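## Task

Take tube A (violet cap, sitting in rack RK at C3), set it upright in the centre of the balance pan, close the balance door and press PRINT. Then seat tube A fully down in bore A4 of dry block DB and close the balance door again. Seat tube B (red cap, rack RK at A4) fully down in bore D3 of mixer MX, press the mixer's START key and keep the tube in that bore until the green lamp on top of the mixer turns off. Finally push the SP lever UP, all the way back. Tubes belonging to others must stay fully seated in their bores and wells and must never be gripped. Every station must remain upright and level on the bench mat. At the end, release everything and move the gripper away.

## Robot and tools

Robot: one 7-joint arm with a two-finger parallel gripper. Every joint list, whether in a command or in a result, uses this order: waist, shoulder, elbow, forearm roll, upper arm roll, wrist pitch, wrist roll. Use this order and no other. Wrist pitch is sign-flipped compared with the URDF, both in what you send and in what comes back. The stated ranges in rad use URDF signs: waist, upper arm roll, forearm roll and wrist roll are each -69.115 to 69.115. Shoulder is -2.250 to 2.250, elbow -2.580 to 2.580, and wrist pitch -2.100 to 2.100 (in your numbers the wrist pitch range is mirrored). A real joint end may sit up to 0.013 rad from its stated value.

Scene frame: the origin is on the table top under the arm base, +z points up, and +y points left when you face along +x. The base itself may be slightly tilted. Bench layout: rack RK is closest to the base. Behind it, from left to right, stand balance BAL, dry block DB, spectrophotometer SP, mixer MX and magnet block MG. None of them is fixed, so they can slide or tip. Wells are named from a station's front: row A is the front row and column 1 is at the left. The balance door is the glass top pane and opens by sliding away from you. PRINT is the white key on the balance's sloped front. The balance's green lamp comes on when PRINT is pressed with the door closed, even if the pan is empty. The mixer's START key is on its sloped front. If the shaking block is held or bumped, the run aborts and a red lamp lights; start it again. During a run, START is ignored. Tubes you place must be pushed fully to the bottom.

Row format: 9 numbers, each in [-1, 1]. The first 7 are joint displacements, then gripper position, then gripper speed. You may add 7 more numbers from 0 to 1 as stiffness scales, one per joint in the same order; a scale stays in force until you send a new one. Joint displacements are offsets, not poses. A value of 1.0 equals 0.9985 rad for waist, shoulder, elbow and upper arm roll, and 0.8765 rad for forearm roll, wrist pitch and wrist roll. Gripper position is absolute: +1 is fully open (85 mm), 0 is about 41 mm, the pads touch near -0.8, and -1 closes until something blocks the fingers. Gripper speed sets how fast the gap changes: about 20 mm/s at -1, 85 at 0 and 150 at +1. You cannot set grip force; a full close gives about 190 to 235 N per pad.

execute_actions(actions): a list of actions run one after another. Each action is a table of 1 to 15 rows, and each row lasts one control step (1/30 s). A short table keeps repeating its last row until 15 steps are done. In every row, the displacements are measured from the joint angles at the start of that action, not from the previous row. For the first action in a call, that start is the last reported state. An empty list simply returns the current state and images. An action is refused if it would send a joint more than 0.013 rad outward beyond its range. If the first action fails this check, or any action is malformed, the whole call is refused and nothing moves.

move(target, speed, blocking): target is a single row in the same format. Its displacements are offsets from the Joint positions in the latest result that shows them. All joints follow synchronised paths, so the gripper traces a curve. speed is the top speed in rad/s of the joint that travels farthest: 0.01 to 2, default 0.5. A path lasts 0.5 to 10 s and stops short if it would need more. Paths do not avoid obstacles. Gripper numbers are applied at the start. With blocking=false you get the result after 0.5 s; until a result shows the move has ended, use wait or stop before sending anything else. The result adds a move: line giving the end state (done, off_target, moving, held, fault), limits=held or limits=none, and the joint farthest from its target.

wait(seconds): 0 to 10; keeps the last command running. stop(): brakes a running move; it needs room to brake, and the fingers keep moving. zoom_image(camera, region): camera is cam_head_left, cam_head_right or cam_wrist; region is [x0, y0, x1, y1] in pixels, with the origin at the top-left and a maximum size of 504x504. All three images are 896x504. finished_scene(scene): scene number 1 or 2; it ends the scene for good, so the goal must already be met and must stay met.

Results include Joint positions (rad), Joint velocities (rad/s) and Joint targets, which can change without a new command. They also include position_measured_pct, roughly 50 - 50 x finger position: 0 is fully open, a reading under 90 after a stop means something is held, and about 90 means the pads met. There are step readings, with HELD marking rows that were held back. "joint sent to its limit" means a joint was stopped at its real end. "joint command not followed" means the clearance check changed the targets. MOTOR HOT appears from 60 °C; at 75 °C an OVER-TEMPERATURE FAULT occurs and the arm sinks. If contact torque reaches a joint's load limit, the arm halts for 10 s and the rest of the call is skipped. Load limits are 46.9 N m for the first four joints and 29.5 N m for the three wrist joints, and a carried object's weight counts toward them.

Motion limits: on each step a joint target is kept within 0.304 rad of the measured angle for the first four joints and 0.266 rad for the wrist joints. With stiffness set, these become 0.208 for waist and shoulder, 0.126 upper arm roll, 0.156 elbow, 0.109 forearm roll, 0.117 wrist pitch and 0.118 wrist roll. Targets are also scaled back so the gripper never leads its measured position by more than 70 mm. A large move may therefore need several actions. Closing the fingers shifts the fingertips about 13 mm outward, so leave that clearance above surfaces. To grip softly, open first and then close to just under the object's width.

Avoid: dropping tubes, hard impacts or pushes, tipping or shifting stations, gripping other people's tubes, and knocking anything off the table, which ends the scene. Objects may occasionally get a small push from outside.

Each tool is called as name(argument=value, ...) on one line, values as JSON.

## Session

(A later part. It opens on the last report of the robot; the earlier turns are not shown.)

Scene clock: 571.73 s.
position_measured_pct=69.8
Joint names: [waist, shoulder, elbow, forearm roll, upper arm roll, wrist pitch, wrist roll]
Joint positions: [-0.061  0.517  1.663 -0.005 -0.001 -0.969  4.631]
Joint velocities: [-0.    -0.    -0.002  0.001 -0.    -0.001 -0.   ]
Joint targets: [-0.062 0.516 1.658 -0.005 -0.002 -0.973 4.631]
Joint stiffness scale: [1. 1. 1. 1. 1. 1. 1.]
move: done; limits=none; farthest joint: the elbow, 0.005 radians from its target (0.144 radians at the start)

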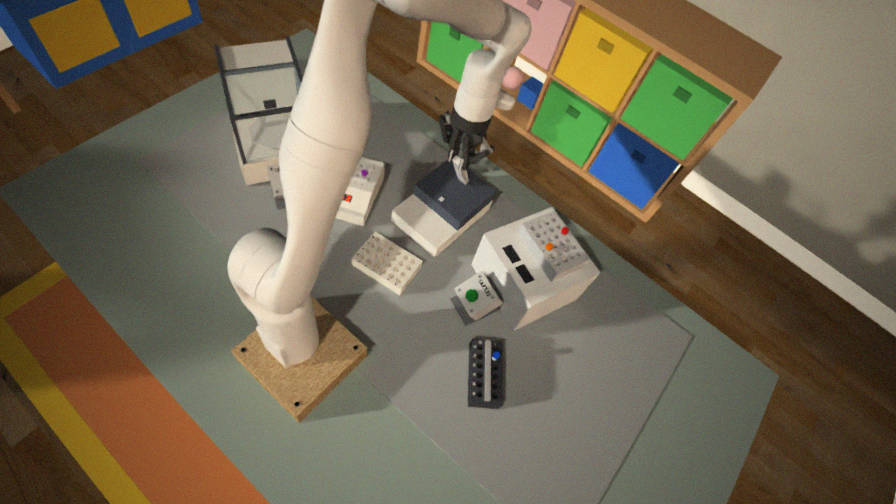

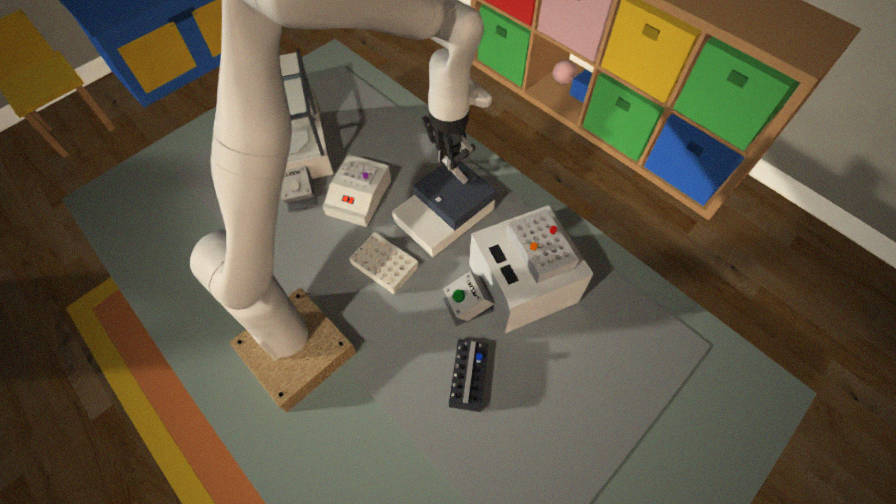

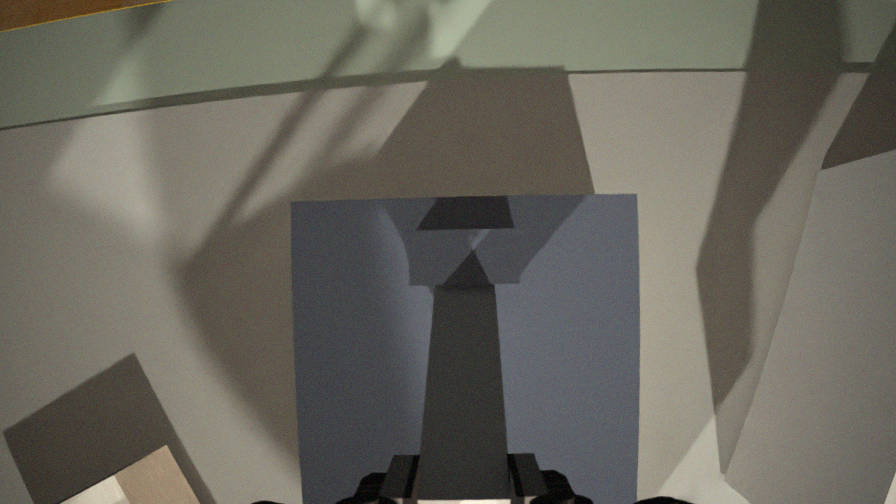

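move(target=[0.003,0.057,-0.165,0,0,-0.117,0,-0.45,0], speed=0.12)

move(target=[0.003,0.045,-0.09,0,0,-0.052,0,-0.45,0], speed=0.1)

Scene clock: 577.07 s.
position_measured_pct=69.8
Joint names: [waist, shoulder, elbow, forearm roll, upper arm roll, wrist pitch, wrist roll]
Joint positions: [-0.06   0.574  1.506 -0.005 -0.001 -1.073  4.631]
Joint velocities: [-0.001  0.003 -0.001 -0.    -0.    -0.    -0.001]
Joint targets: [-0.058 0.574 1.498 -0.005 -0.001 -1.072 4.631]
Joint stiffness scale: [1. 1. 1. 1. 1. 1. 1.]
move: done; limits=none; farthest joint: the elbow, 0.008 radians from its target (0.165 radians at the start)

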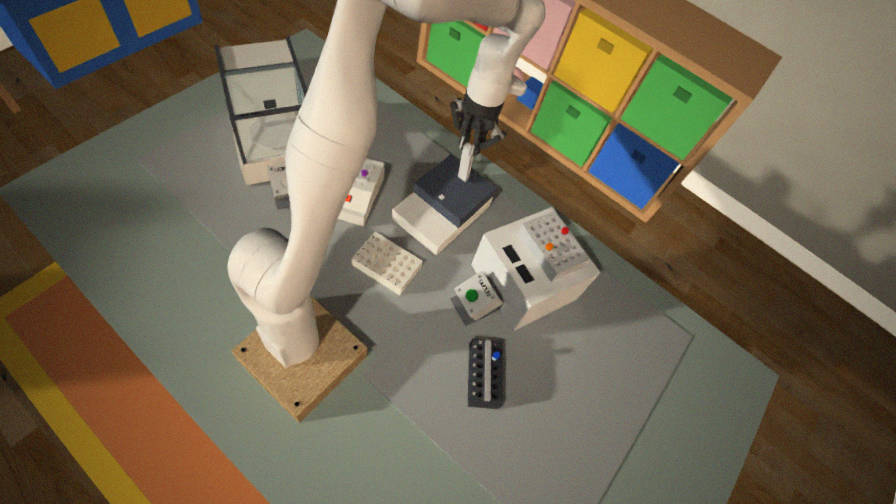

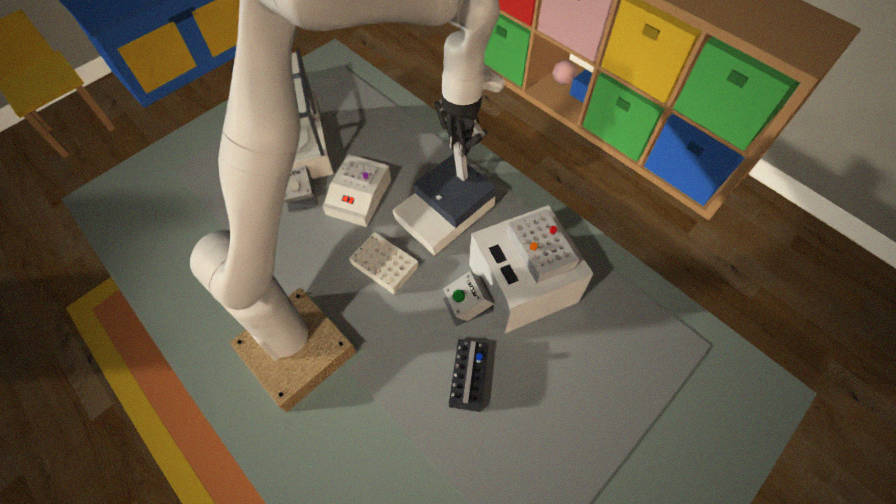

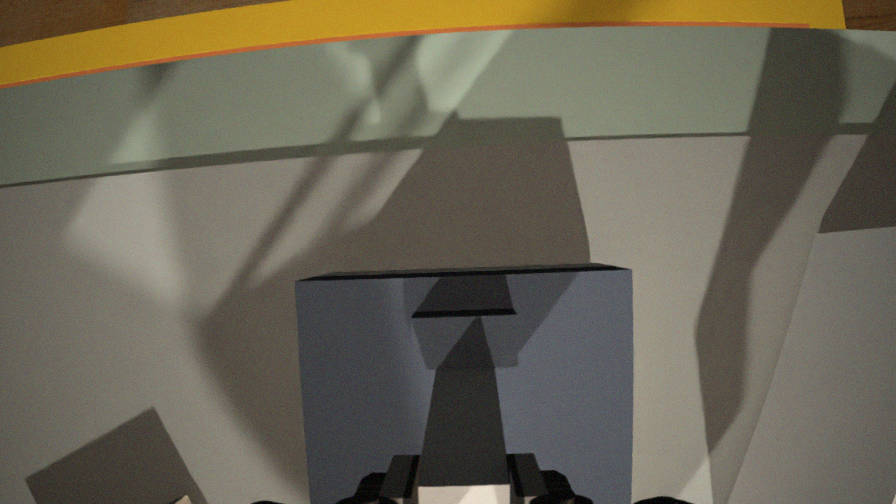

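Scene clock: 578.33 s.
position_measured_pct=69.8
Joint names: [waist, shoulder, elbow, forearm roll, upper arm roll, wrist pitch, wrist roll]
Joint positions: [-0.06   0.618  1.425 -0.005 -0.001 -1.121  4.631]
Joint velocities: [-0.001  0.002  0.    -0.    -0.    -0.001 -0.001]
Joint targets: [-0.057 0.619 1.416 -0.005 -0.001 -1.119 4.631]
Joint stiffness scale: [1. 1. 1. 1. 1. 1. 1.]
move: done; limits=none; farthest joint: the elbow, 0.009 radians from its target (0.090 radians at the start)

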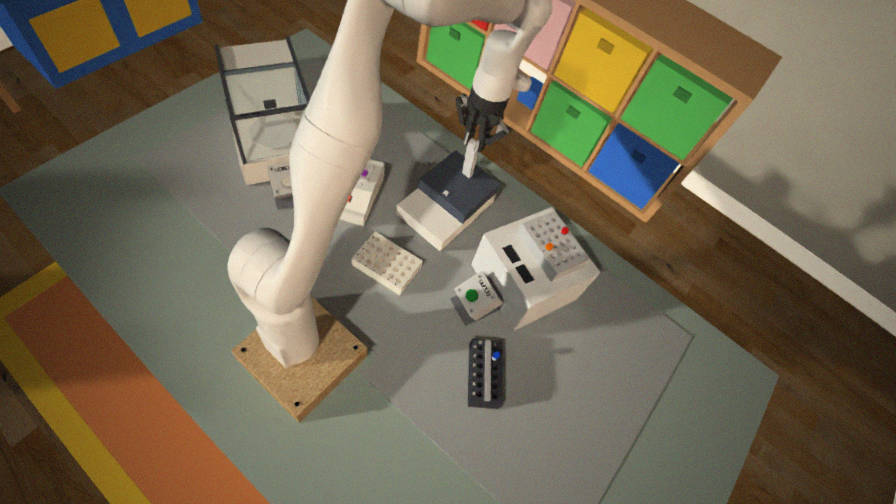

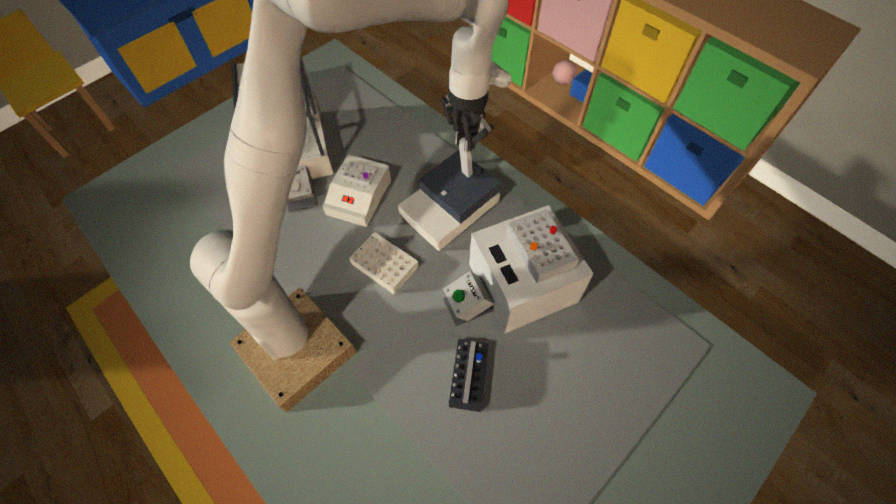

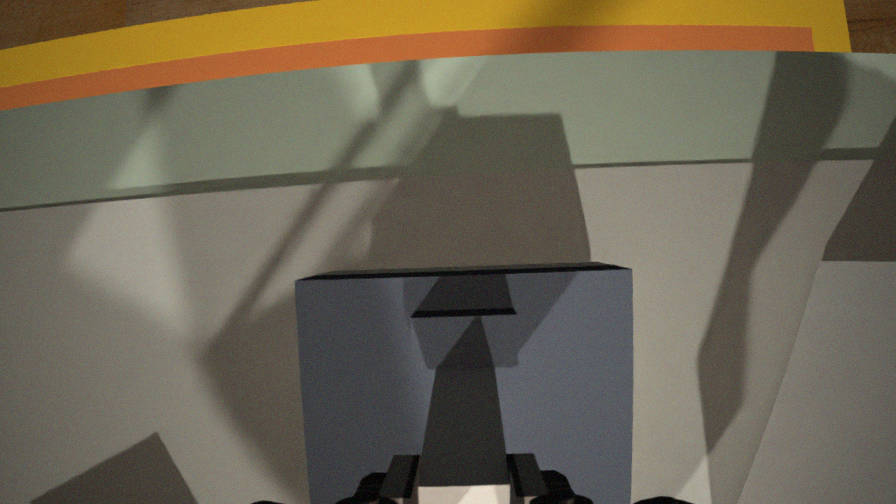

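The lever hit its stop at about 80°, and the station slid or tilted. I'll release.

execute_actions(actions=[[[0,0,0,0,0,0,0,-0.33,-1]],[[0,0,0,0,0,0,0,0,-1]],[[0,-0.1,0,0,0,-0.09,0,0,0]],[[0,-0.15,0.1,0,0,-0.05,0,0,0]],[[0,0,0,0,0,0,0,0,0]]])

Scene clock: 583.73 s.
position_measured_pct=50.0
Joint names: [waist, shoulder, elbow, forearm roll, upper arm roll, wrist pitch, wrist roll]
Joint positions: [-0.06   0.374  1.519 -0.005 -0.001 -1.234  4.631]
Joint velocities: [-0.    -0.001 -0.    -0.     0.    -0.001  0.   ]
Joint targets: [-0.060 0.375 1.519 -0.005 -0.001 -1.234 4.631]
Joint stiffness scale: [1. 1. 1. 1. 1. 1. 1.]
Step readings (joint positions; steps 1 to 15: 1st action; 16 to 30: 2nd action; 31 to 45: 3rd action; 46 to 60: 4th action; 61 to 75: 5th action):
0: [-0.060 0.618 1.424 -0.005 -0.001 -1.121 4.631]
1: [-0.060 0.618 1.424 -0.005 -0.001 -1.121 4.631]
2: [-0.060 0.618 1.424 -0.005 -0.001 -1.122 4.631]
4: [-0.060 0.618 1.424 -0.005 -0.001 -1.122 4.631]
8: [-0.060 0.614 1.424 -0.005 -0.001 -1.122 4.631]
15: [-0.060 0.616 1.424 -0.005 -0.001 -1.122 4.631]
16: [-0.060 0.616 1.424 -0.005 -0.001 -1.122 4.631]
17: [-0.060 0.616 1.424 -0.005 -0.001 -1.122 4.631]
19: [-0.060 0.616 1.424 -0.005 -0.001 -1.122 4.631]
23: [-0.060 0.616 1.424 -0.005 -0.001 -1.122 4.631]
30: [-0.060 0.616 1.424 -0.005 -0.001 -1.122 4.631]
31: [-0.060 0.614 1.424 -0.005 -0.001 -1.123 4.631]
32: [-0.060 0.605 1.424 -0.005 -0.001 -1.135 4.631]
34: [-0.060 0.569 1.424 -0.005 -0.001 -1.174 4.631]
38: [-0.060 0.532 1.424 -0.005 -0.001 -1.194 4.631]
45: [-0.060 0.519 1.424 -0.005 -0.001 -1.195 4.631]
46: [-0.060 0.517 1.426 -0.005 -0.001 -1.196 4.631]
47: [-0.060 0.506 1.435 -0.005 -0.001 -1.199 4.631]
49: [-0.060 0.461 1.474 -0.005 -0.001 -1.216 4.631]
53: [-0.060 0.398 1.512 -0.005 -0.001 -1.234 4.631]
60: [-0.060 0.375 1.519 -0.005 -0.001 -1.234 4.631]
61: [-0.060 0.374 1.519 -0.005 -0.001 -1.234 4.631]
62: [-0.060 0.374 1.519 -0.005 -0.001 -1.234 4.631]
64: [-0.060 0.374 1.519 -0.005 -0.001 -1.234 4.631]
68: [-0.060 0.374 1.519 -0.005 -0.001 -1.234 4.631]
75: Joint positions above

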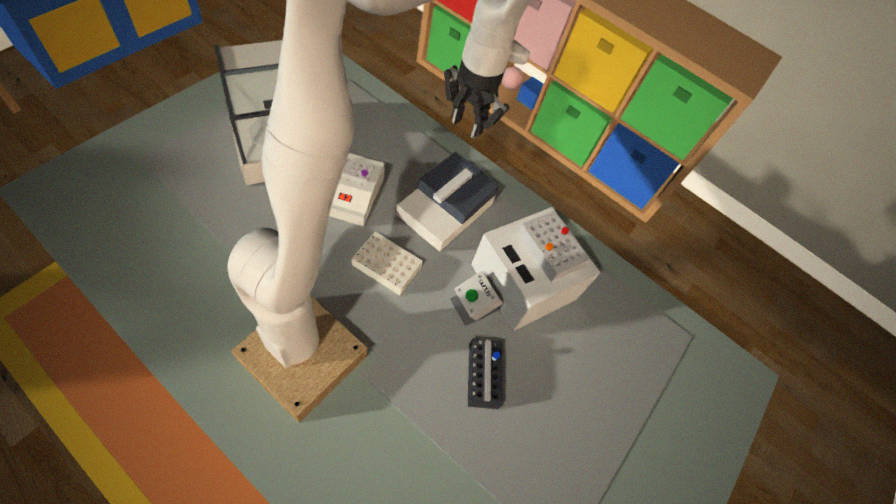

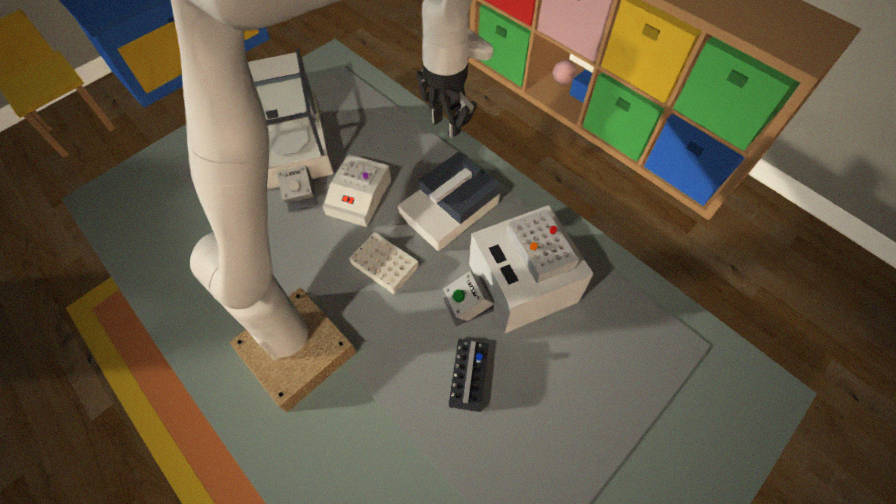

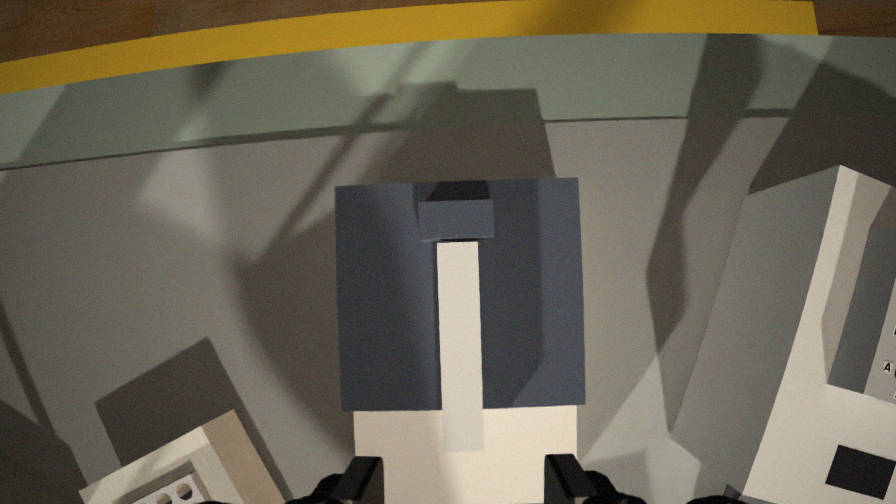

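move(target=[0,0.204,0.391,0,0,0.659,0,-0.1,0])

Scene clock: 591.53 s.
position_measured_pct=54.8
Joint names: [waist, shoulder, elbow, forearm roll, upper arm roll, wrist pitch, wrist roll]
Joint positions: [-0.06   0.576  1.904 -0.005 -0.001 -0.662  4.631]
Joint velocities: [-0.001  0.003  0.    -0.001  0.     0.001  0.   ]
Joint targets: [-0.060 0.578 1.909 -0.005 -0.001 -0.657 4.631]
Joint stiffness scale: [1. 1. 1. 1. 1. 1. 1.]
move: done; limits=none; farthest joint: the elbow, 0.005 radians from its target (0.391 radians at the start)

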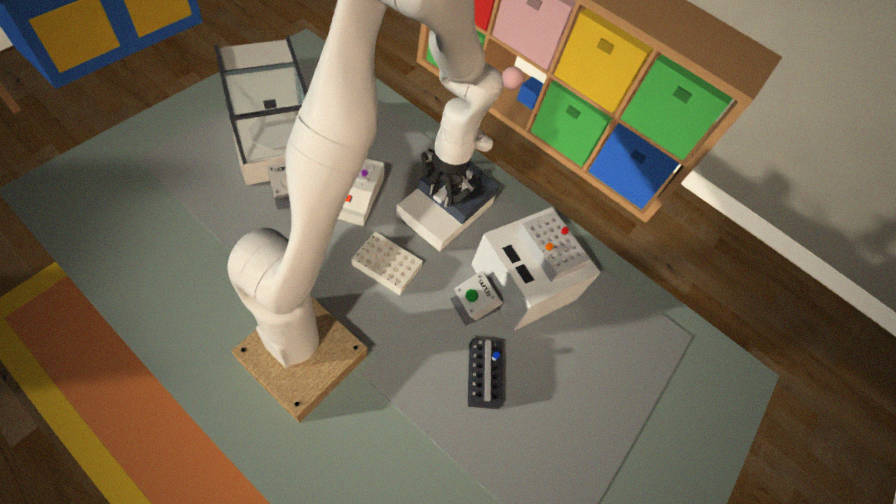

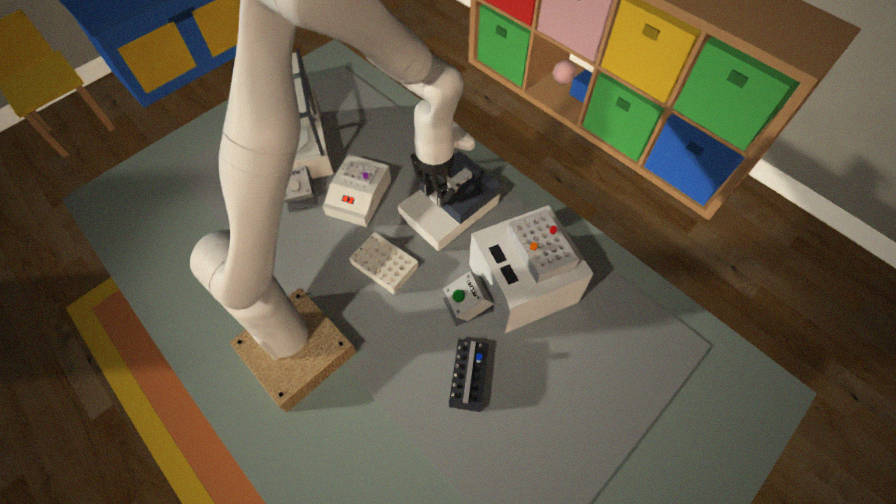

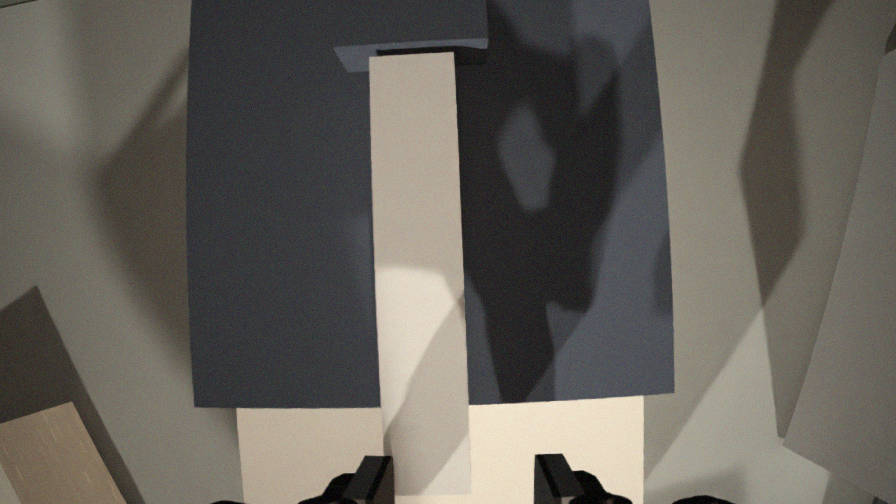

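execute_actions(actions=[[[-0.028,0,0,0,0,0,0.055,-0.1,0]],[[0,0.018,-0.038,0,0,-0.026,0,-0.1,0]],[[0,0.032,0.015,0,0,0.051,0,-0.1,0]],[[0,0,0,0,0,0,0,-0.1,0]]])

Scene clock: 612.40 s.
position_measured_pct=54.8
Joint names: [waist, shoulder, elbow, forearm roll, upper arm roll, wrist pitch, wrist roll]
Joint positions: [-0.085  0.621  1.881 -0.005 -0.001 -0.64   4.67 ]
Joint velocities: [ 0.001 -0.002  0.    -0.     0.     0.001 -0.001]
Joint targets: [-0.085 0.621 1.881 -0.005 -0.001 -0.640 4.670]
Joint stiffness scale: [1. 1. 1. 1. 1. 1. 1.]
Step readings (joint positions; steps 1 to 15: 1st action; 16 to 30: 2nd action; 31 to 45: 3rd action; 46 to 60: 4th action):
0: [-0.060 0.576 1.904 -0.005 -0.001 -0.662 4.631]
1: [-0.061 0.576 1.904 -0.005 -0.001 -0.662 4.632]
2: [-0.065 0.576 1.904 -0.005 -0.001 -0.662 4.643]
4: [-0.074 0.576 1.904 -0.005 -0.001 -0.662 4.662]
8: [-0.082 0.576 1.904 -0.005 -0.001 -0.662 4.670]
15: [-0.085 0.576 1.904 -0.005 -0.001 -0.662 4.670]
16: [-0.085 0.577 1.902 -0.005 -0.001 -0.663 4.670]
17: [-0.085 0.580 1.893 -0.005 -0.001 -0.670 4.670]
19: [-0.085 0.585 1.880 -0.005 -0.001 -0.676 4.670]
23: [-0.085 0.590 1.872 -0.005 -0.001 -0.679 4.670]
30: [-0.085 0.592 1.871 -0.005 -0.001 -0.679 4.670]
31: [-0.085 0.593 1.871 -0.005 -0.001 -0.678 4.670]
32: [-0.085 0.597 1.873 -0.005 -0.001 -0.667 4.670]
34: [-0.085 0.608 1.878 -0.005 -0.001 -0.648 4.670]
38: [-0.085 0.618 1.881 -0.005 -0.001 -0.641 4.670]
45: [-0.085 0.621 1.881 -0.005 -0.001 -0.640 4.670]
46: [-0.085 0.621 1.881 -0.005 -0.001 -0.640 4.670]
47: [-0.085 0.621 1.881 -0.005 -0.001 -0.640 4.670]
49: [-0.085 0.621 1.881 -0.005 -0.001 -0.640 4.670]
53: [-0.085 0.621 1.881 -0.005 -0.001 -0.640 4.670]
60: Joint positions above

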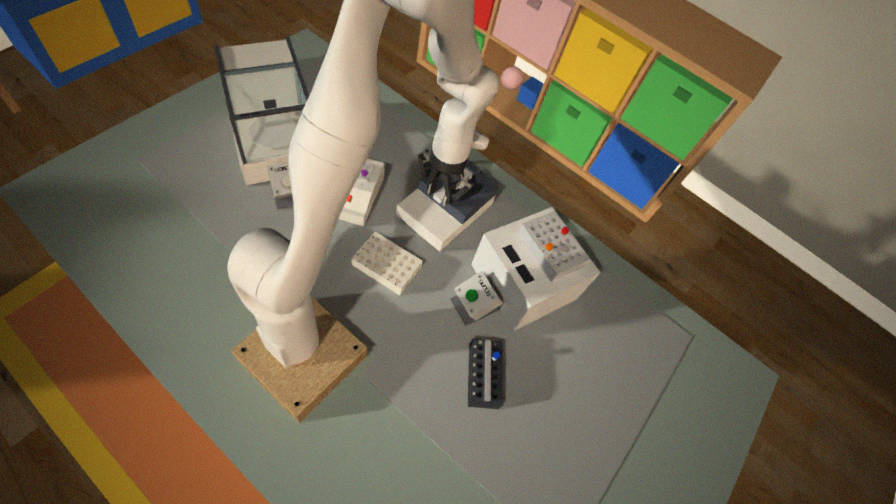

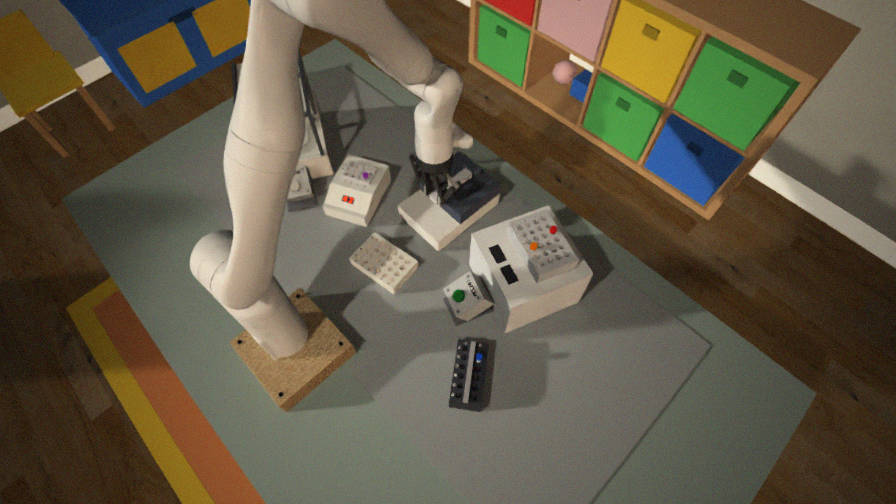

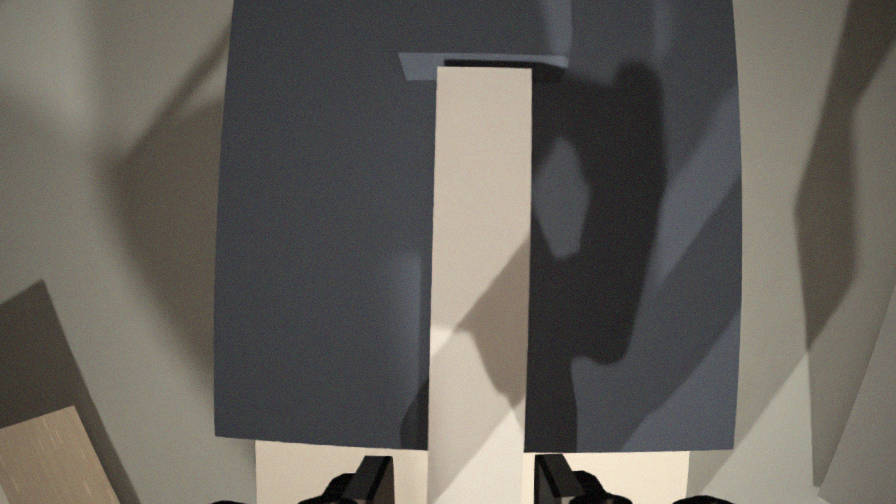

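execute_actions(actions=[[[0.011,0,0,0,0,0,-0.033,-0.1,0]],[[0,0,0,0,0,0,0,-0.42,0]],[[0,0,0,0,0,0,0,-0.42,0]]])

move(target=[0.006,-0.083,-0.107,0,0,-0.21,0,-0.42,0], speed=0.12)

move(target=[0.006,-0.008,-0.095,0,0,-0.112,0,-0.42,0], speed=0.12)

move(target=[0.007,0.02,-0.113,0,0,-0.103,0,-0.42,0], speed=0.12)

Scene clock: 623.53 s.
position_measured_pct=69.0
Joint names: [waist, shoulder, elbow, forearm roll, upper arm roll, wrist pitch, wrist roll]
Joint positions: [-0.077  0.621  1.881 -0.005 -0.002 -0.64   4.65 ]
Joint velocities: [-0.001  0.001 -0.     0.     0.001 -0.001 -0.   ]
Joint targets: [-0.077 0.621 1.881 -0.005 -0.002 -0.640 4.650]
Joint stiffness scale: [1. 1. 1. 1. 1. 1. 1.]
Step readings (joint positions; steps 1 to 15: 1st action; 16 to 30: 2nd action; 31 to 45: 3rd action):
0: [-0.085 0.621 1.881 -0.005 -0.001 -0.640 4.670]
1: [-0.085 0.621 1.881 -0.005 -0.001 -0.640 4.669]
2: [-0.083 0.621 1.881 -0.005 -0.001 -0.640 4.663]
4: [-0.080 0.621 1.881 -0.005 -0.001 -0.640 4.654]
8: [-0.078 0.621 1.881 -0.005 -0.001 -0.640 4.650]
15: [-0.077 0.621 1.881 -0.005 -0.001 -0.640 4.650]
16: [-0.077 0.621 1.881 -0.005 -0.001 -0.640 4.650]
17: [-0.077 0.621 1.881 -0.005 -0.001 -0.640 4.650]
19: [-0.077 0.621 1.881 -0.005 -0.001 -0.640 4.650]
23: [-0.077 0.621 1.881 -0.005 -0.002 -0.640 4.650]
30: [-0.077 0.621 1.881 -0.005 -0.002 -0.640 4.650]
31: [-0.077 0.621 1.881 -0.005 -0.002 -0.640 4.650]
32: [-0.077 0.621 1.881 -0.005 -0.002 -0.640 4.650]
34: [-0.077 0.621 1.881 -0.005 -0.002 -0.640 4.650]
38: [-0.077 0.621 1.881 -0.005 -0.002 -0.640 4.650]
45: Joint positions above

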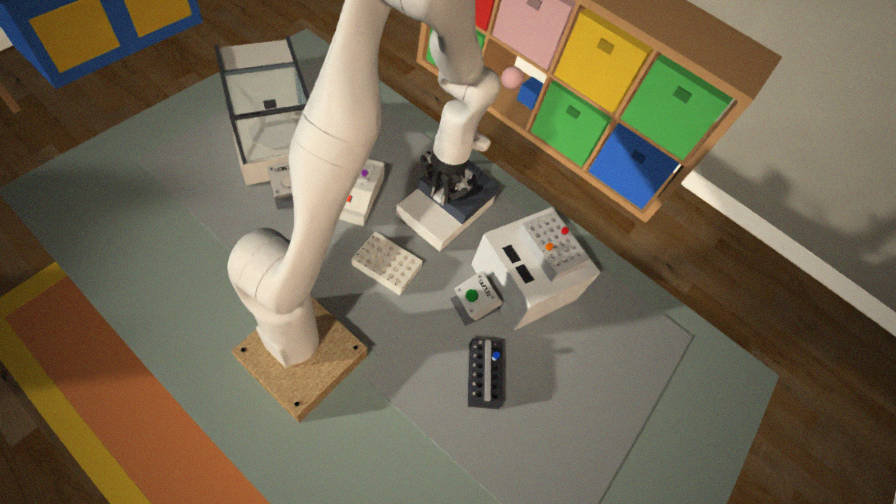

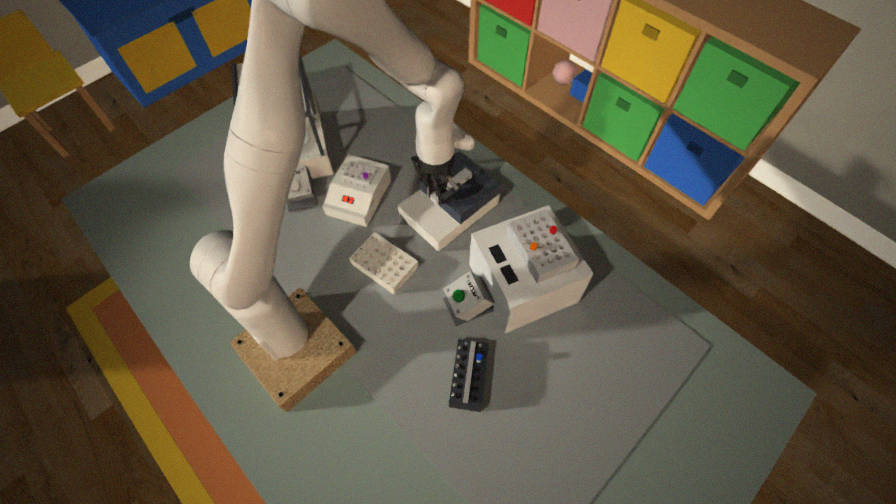

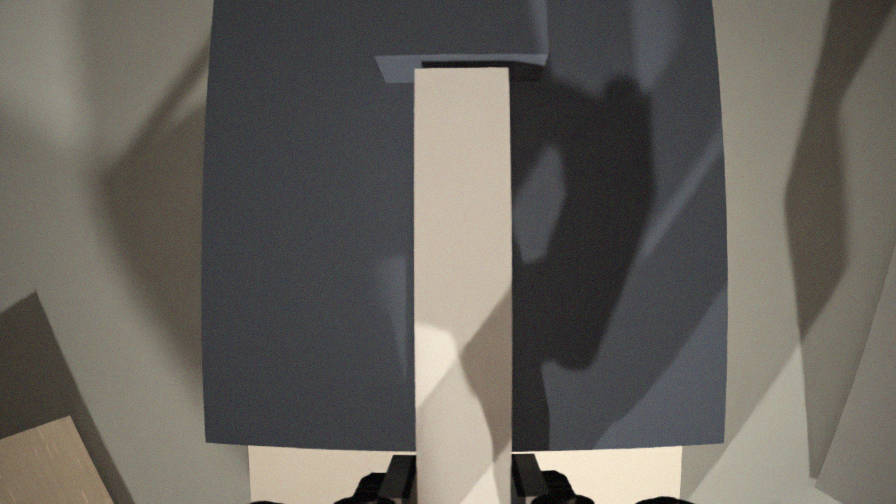

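Scene clock: 625.40 s.
position_measured_pct=69.0
Joint names: [waist, shoulder, elbow, forearm roll, upper arm roll, wrist pitch, wrist roll]
Joint positions: [-0.073  0.544  1.78  -0.005 -0.002 -0.816  4.65 ]
Joint velocities: [-0.    -0.003 -0.001  0.    -0.001 -0.    -0.   ]
Joint targets: [-0.071 0.538 1.775 -0.005 -0.002 -0.824 4.650]
Joint stiffness scale: [1. 1. 1. 1. 1. 1. 1.]
move: done; limits=none; farthest joint: the wrist pitch, 0.008 radians from its target (0.184 radians at the start)

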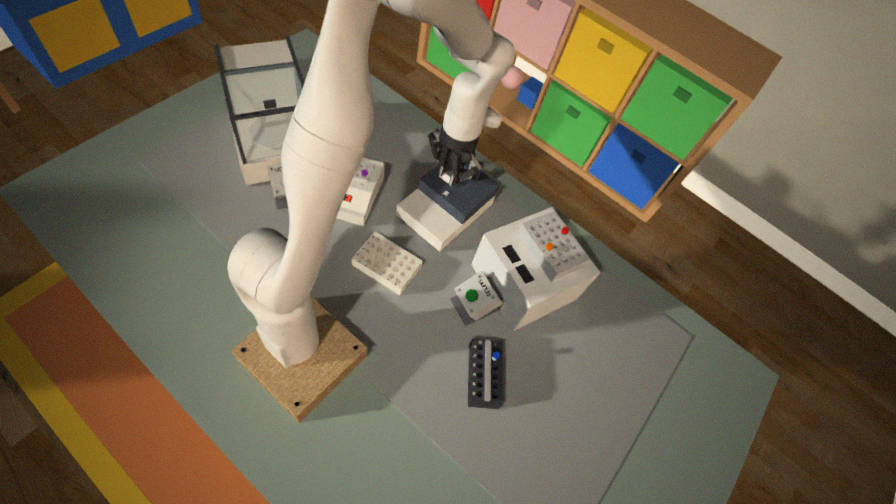

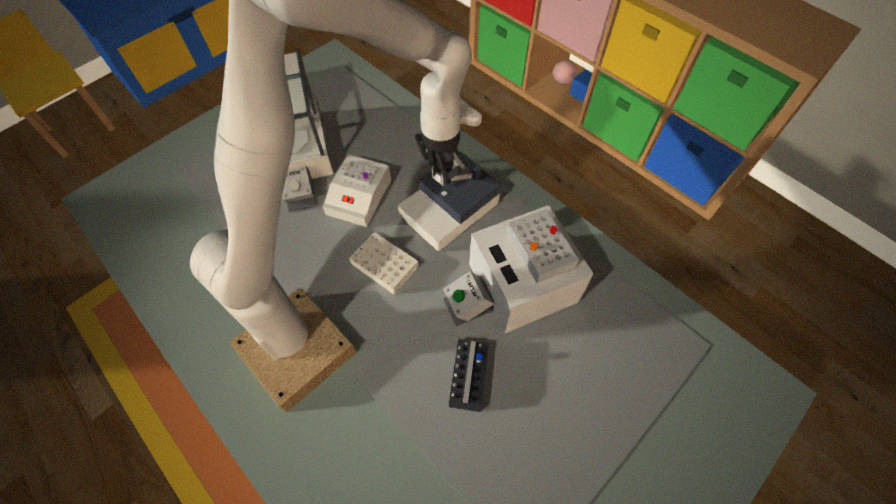

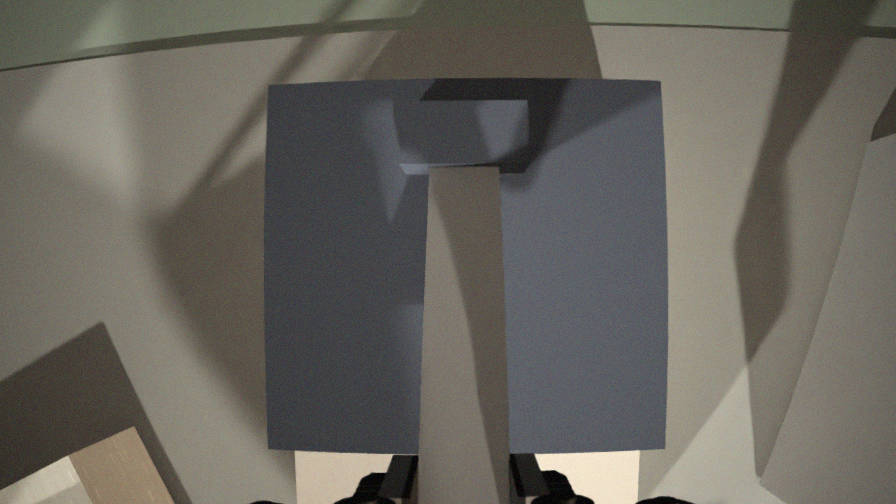

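Scene clock: 626.57 s.
position_measured_pct=69.0
Joint names: [waist, shoulder, elbow, forearm roll, upper arm roll, wrist pitch, wrist roll]
Joint positions: [-0.069  0.544  1.692 -0.005 -0.002 -0.907  4.65 ]
Joint velocities: [-0.    -0.002 -0.     0.001  0.    -0.002  0.   ]
Joint targets: [-0.067 0.536 1.685 -0.005 -0.002 -0.915 4.650]
Joint stiffness scale: [1. 1. 1. 1. 1. 1. 1.]
move: done; limits=none; farthest joint: the shoulder, 0.008 radians from its target (0.008 radians at the start)

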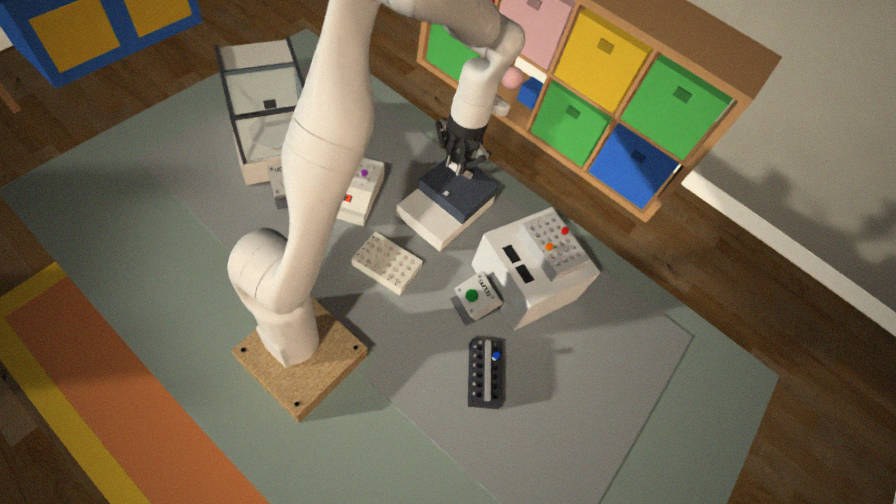

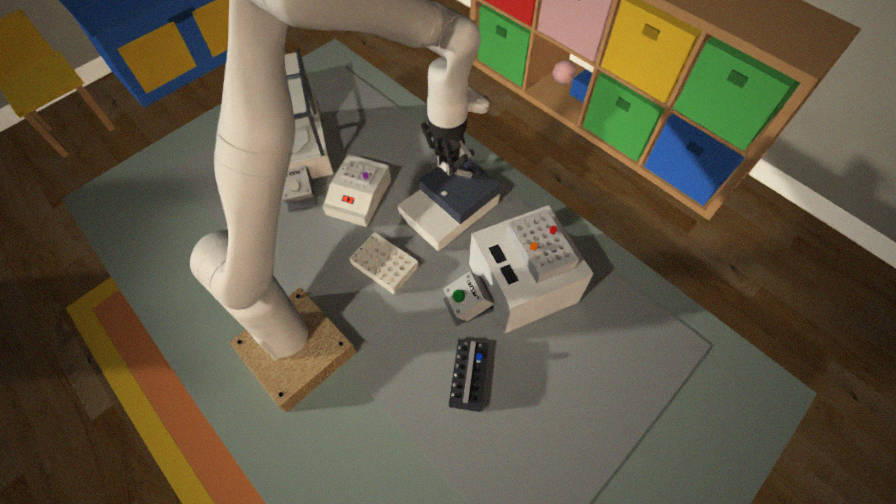

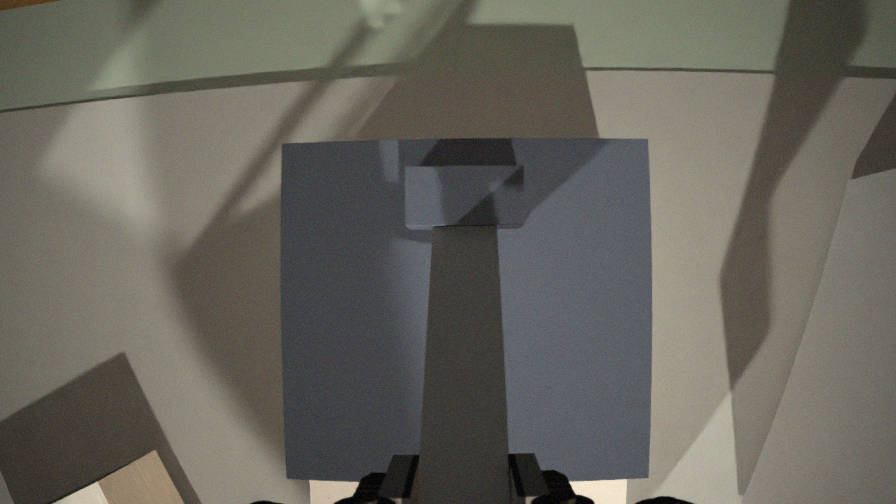

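Scene clock: 627.83 s.
position_measured_pct=69.0
Joint names: [waist, shoulder, elbow, forearm roll, upper arm roll, wrist pitch, wrist roll]
Joint positions: [-0.065  0.568  1.589 -0.005 -0.002 -0.993  4.65 ]
Joint velocities: [-0.001 -0.    -0.002 -0.     0.    -0.002 -0.   ]
Joint targets: [-0.062 0.564 1.579 -0.005 -0.002 -0.997 4.650]
Joint stiffness scale: [1. 1. 1. 1. 1. 1. 1.]
move: done; limits=none; farthest joint: the elbow, 0.009 radians from its target (0.113 radians at the start)

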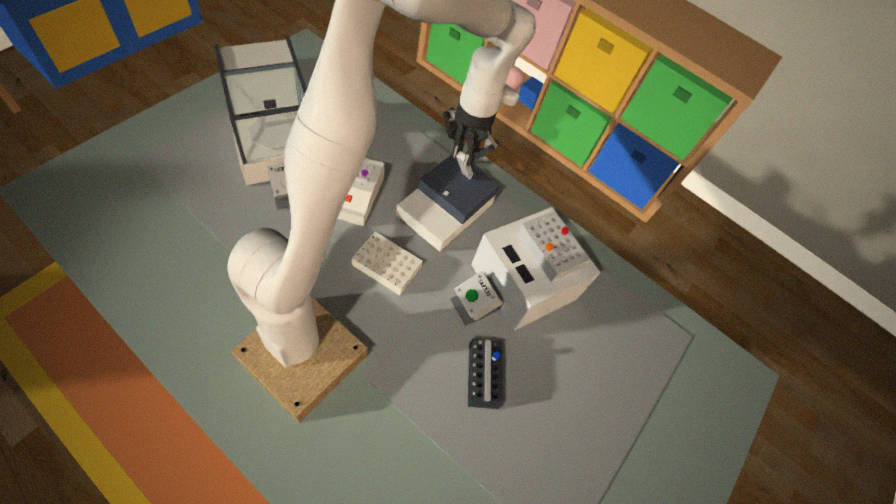

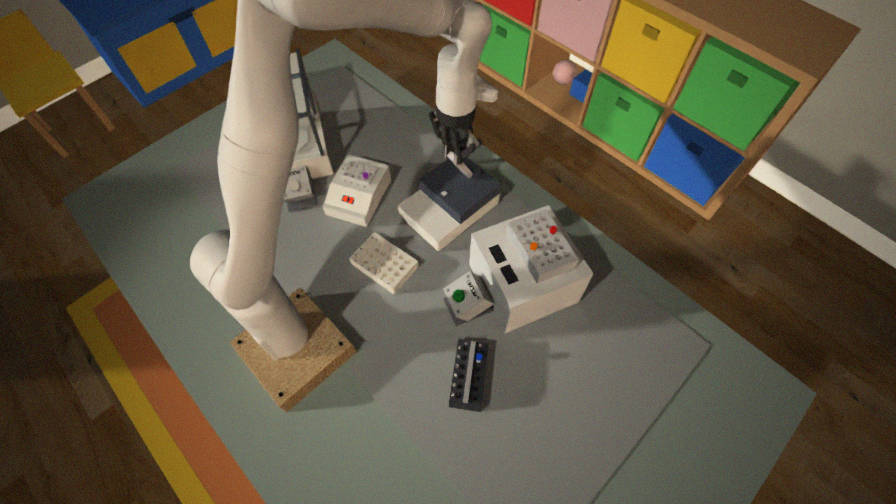

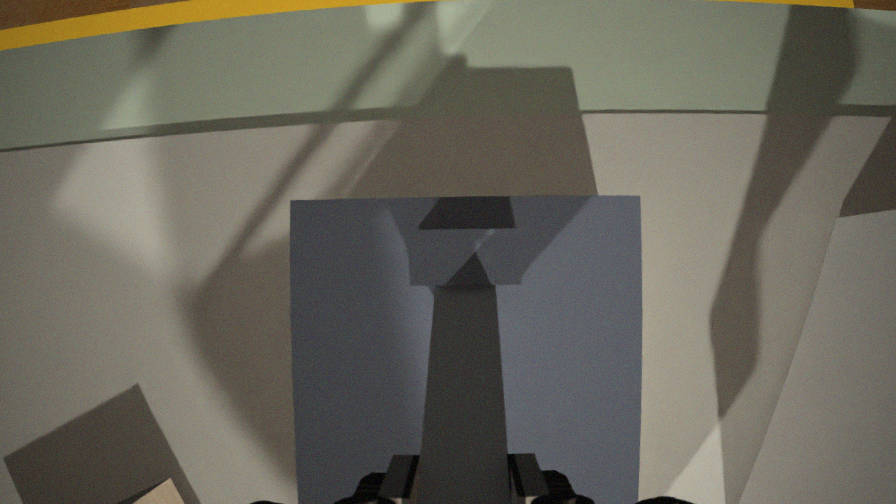

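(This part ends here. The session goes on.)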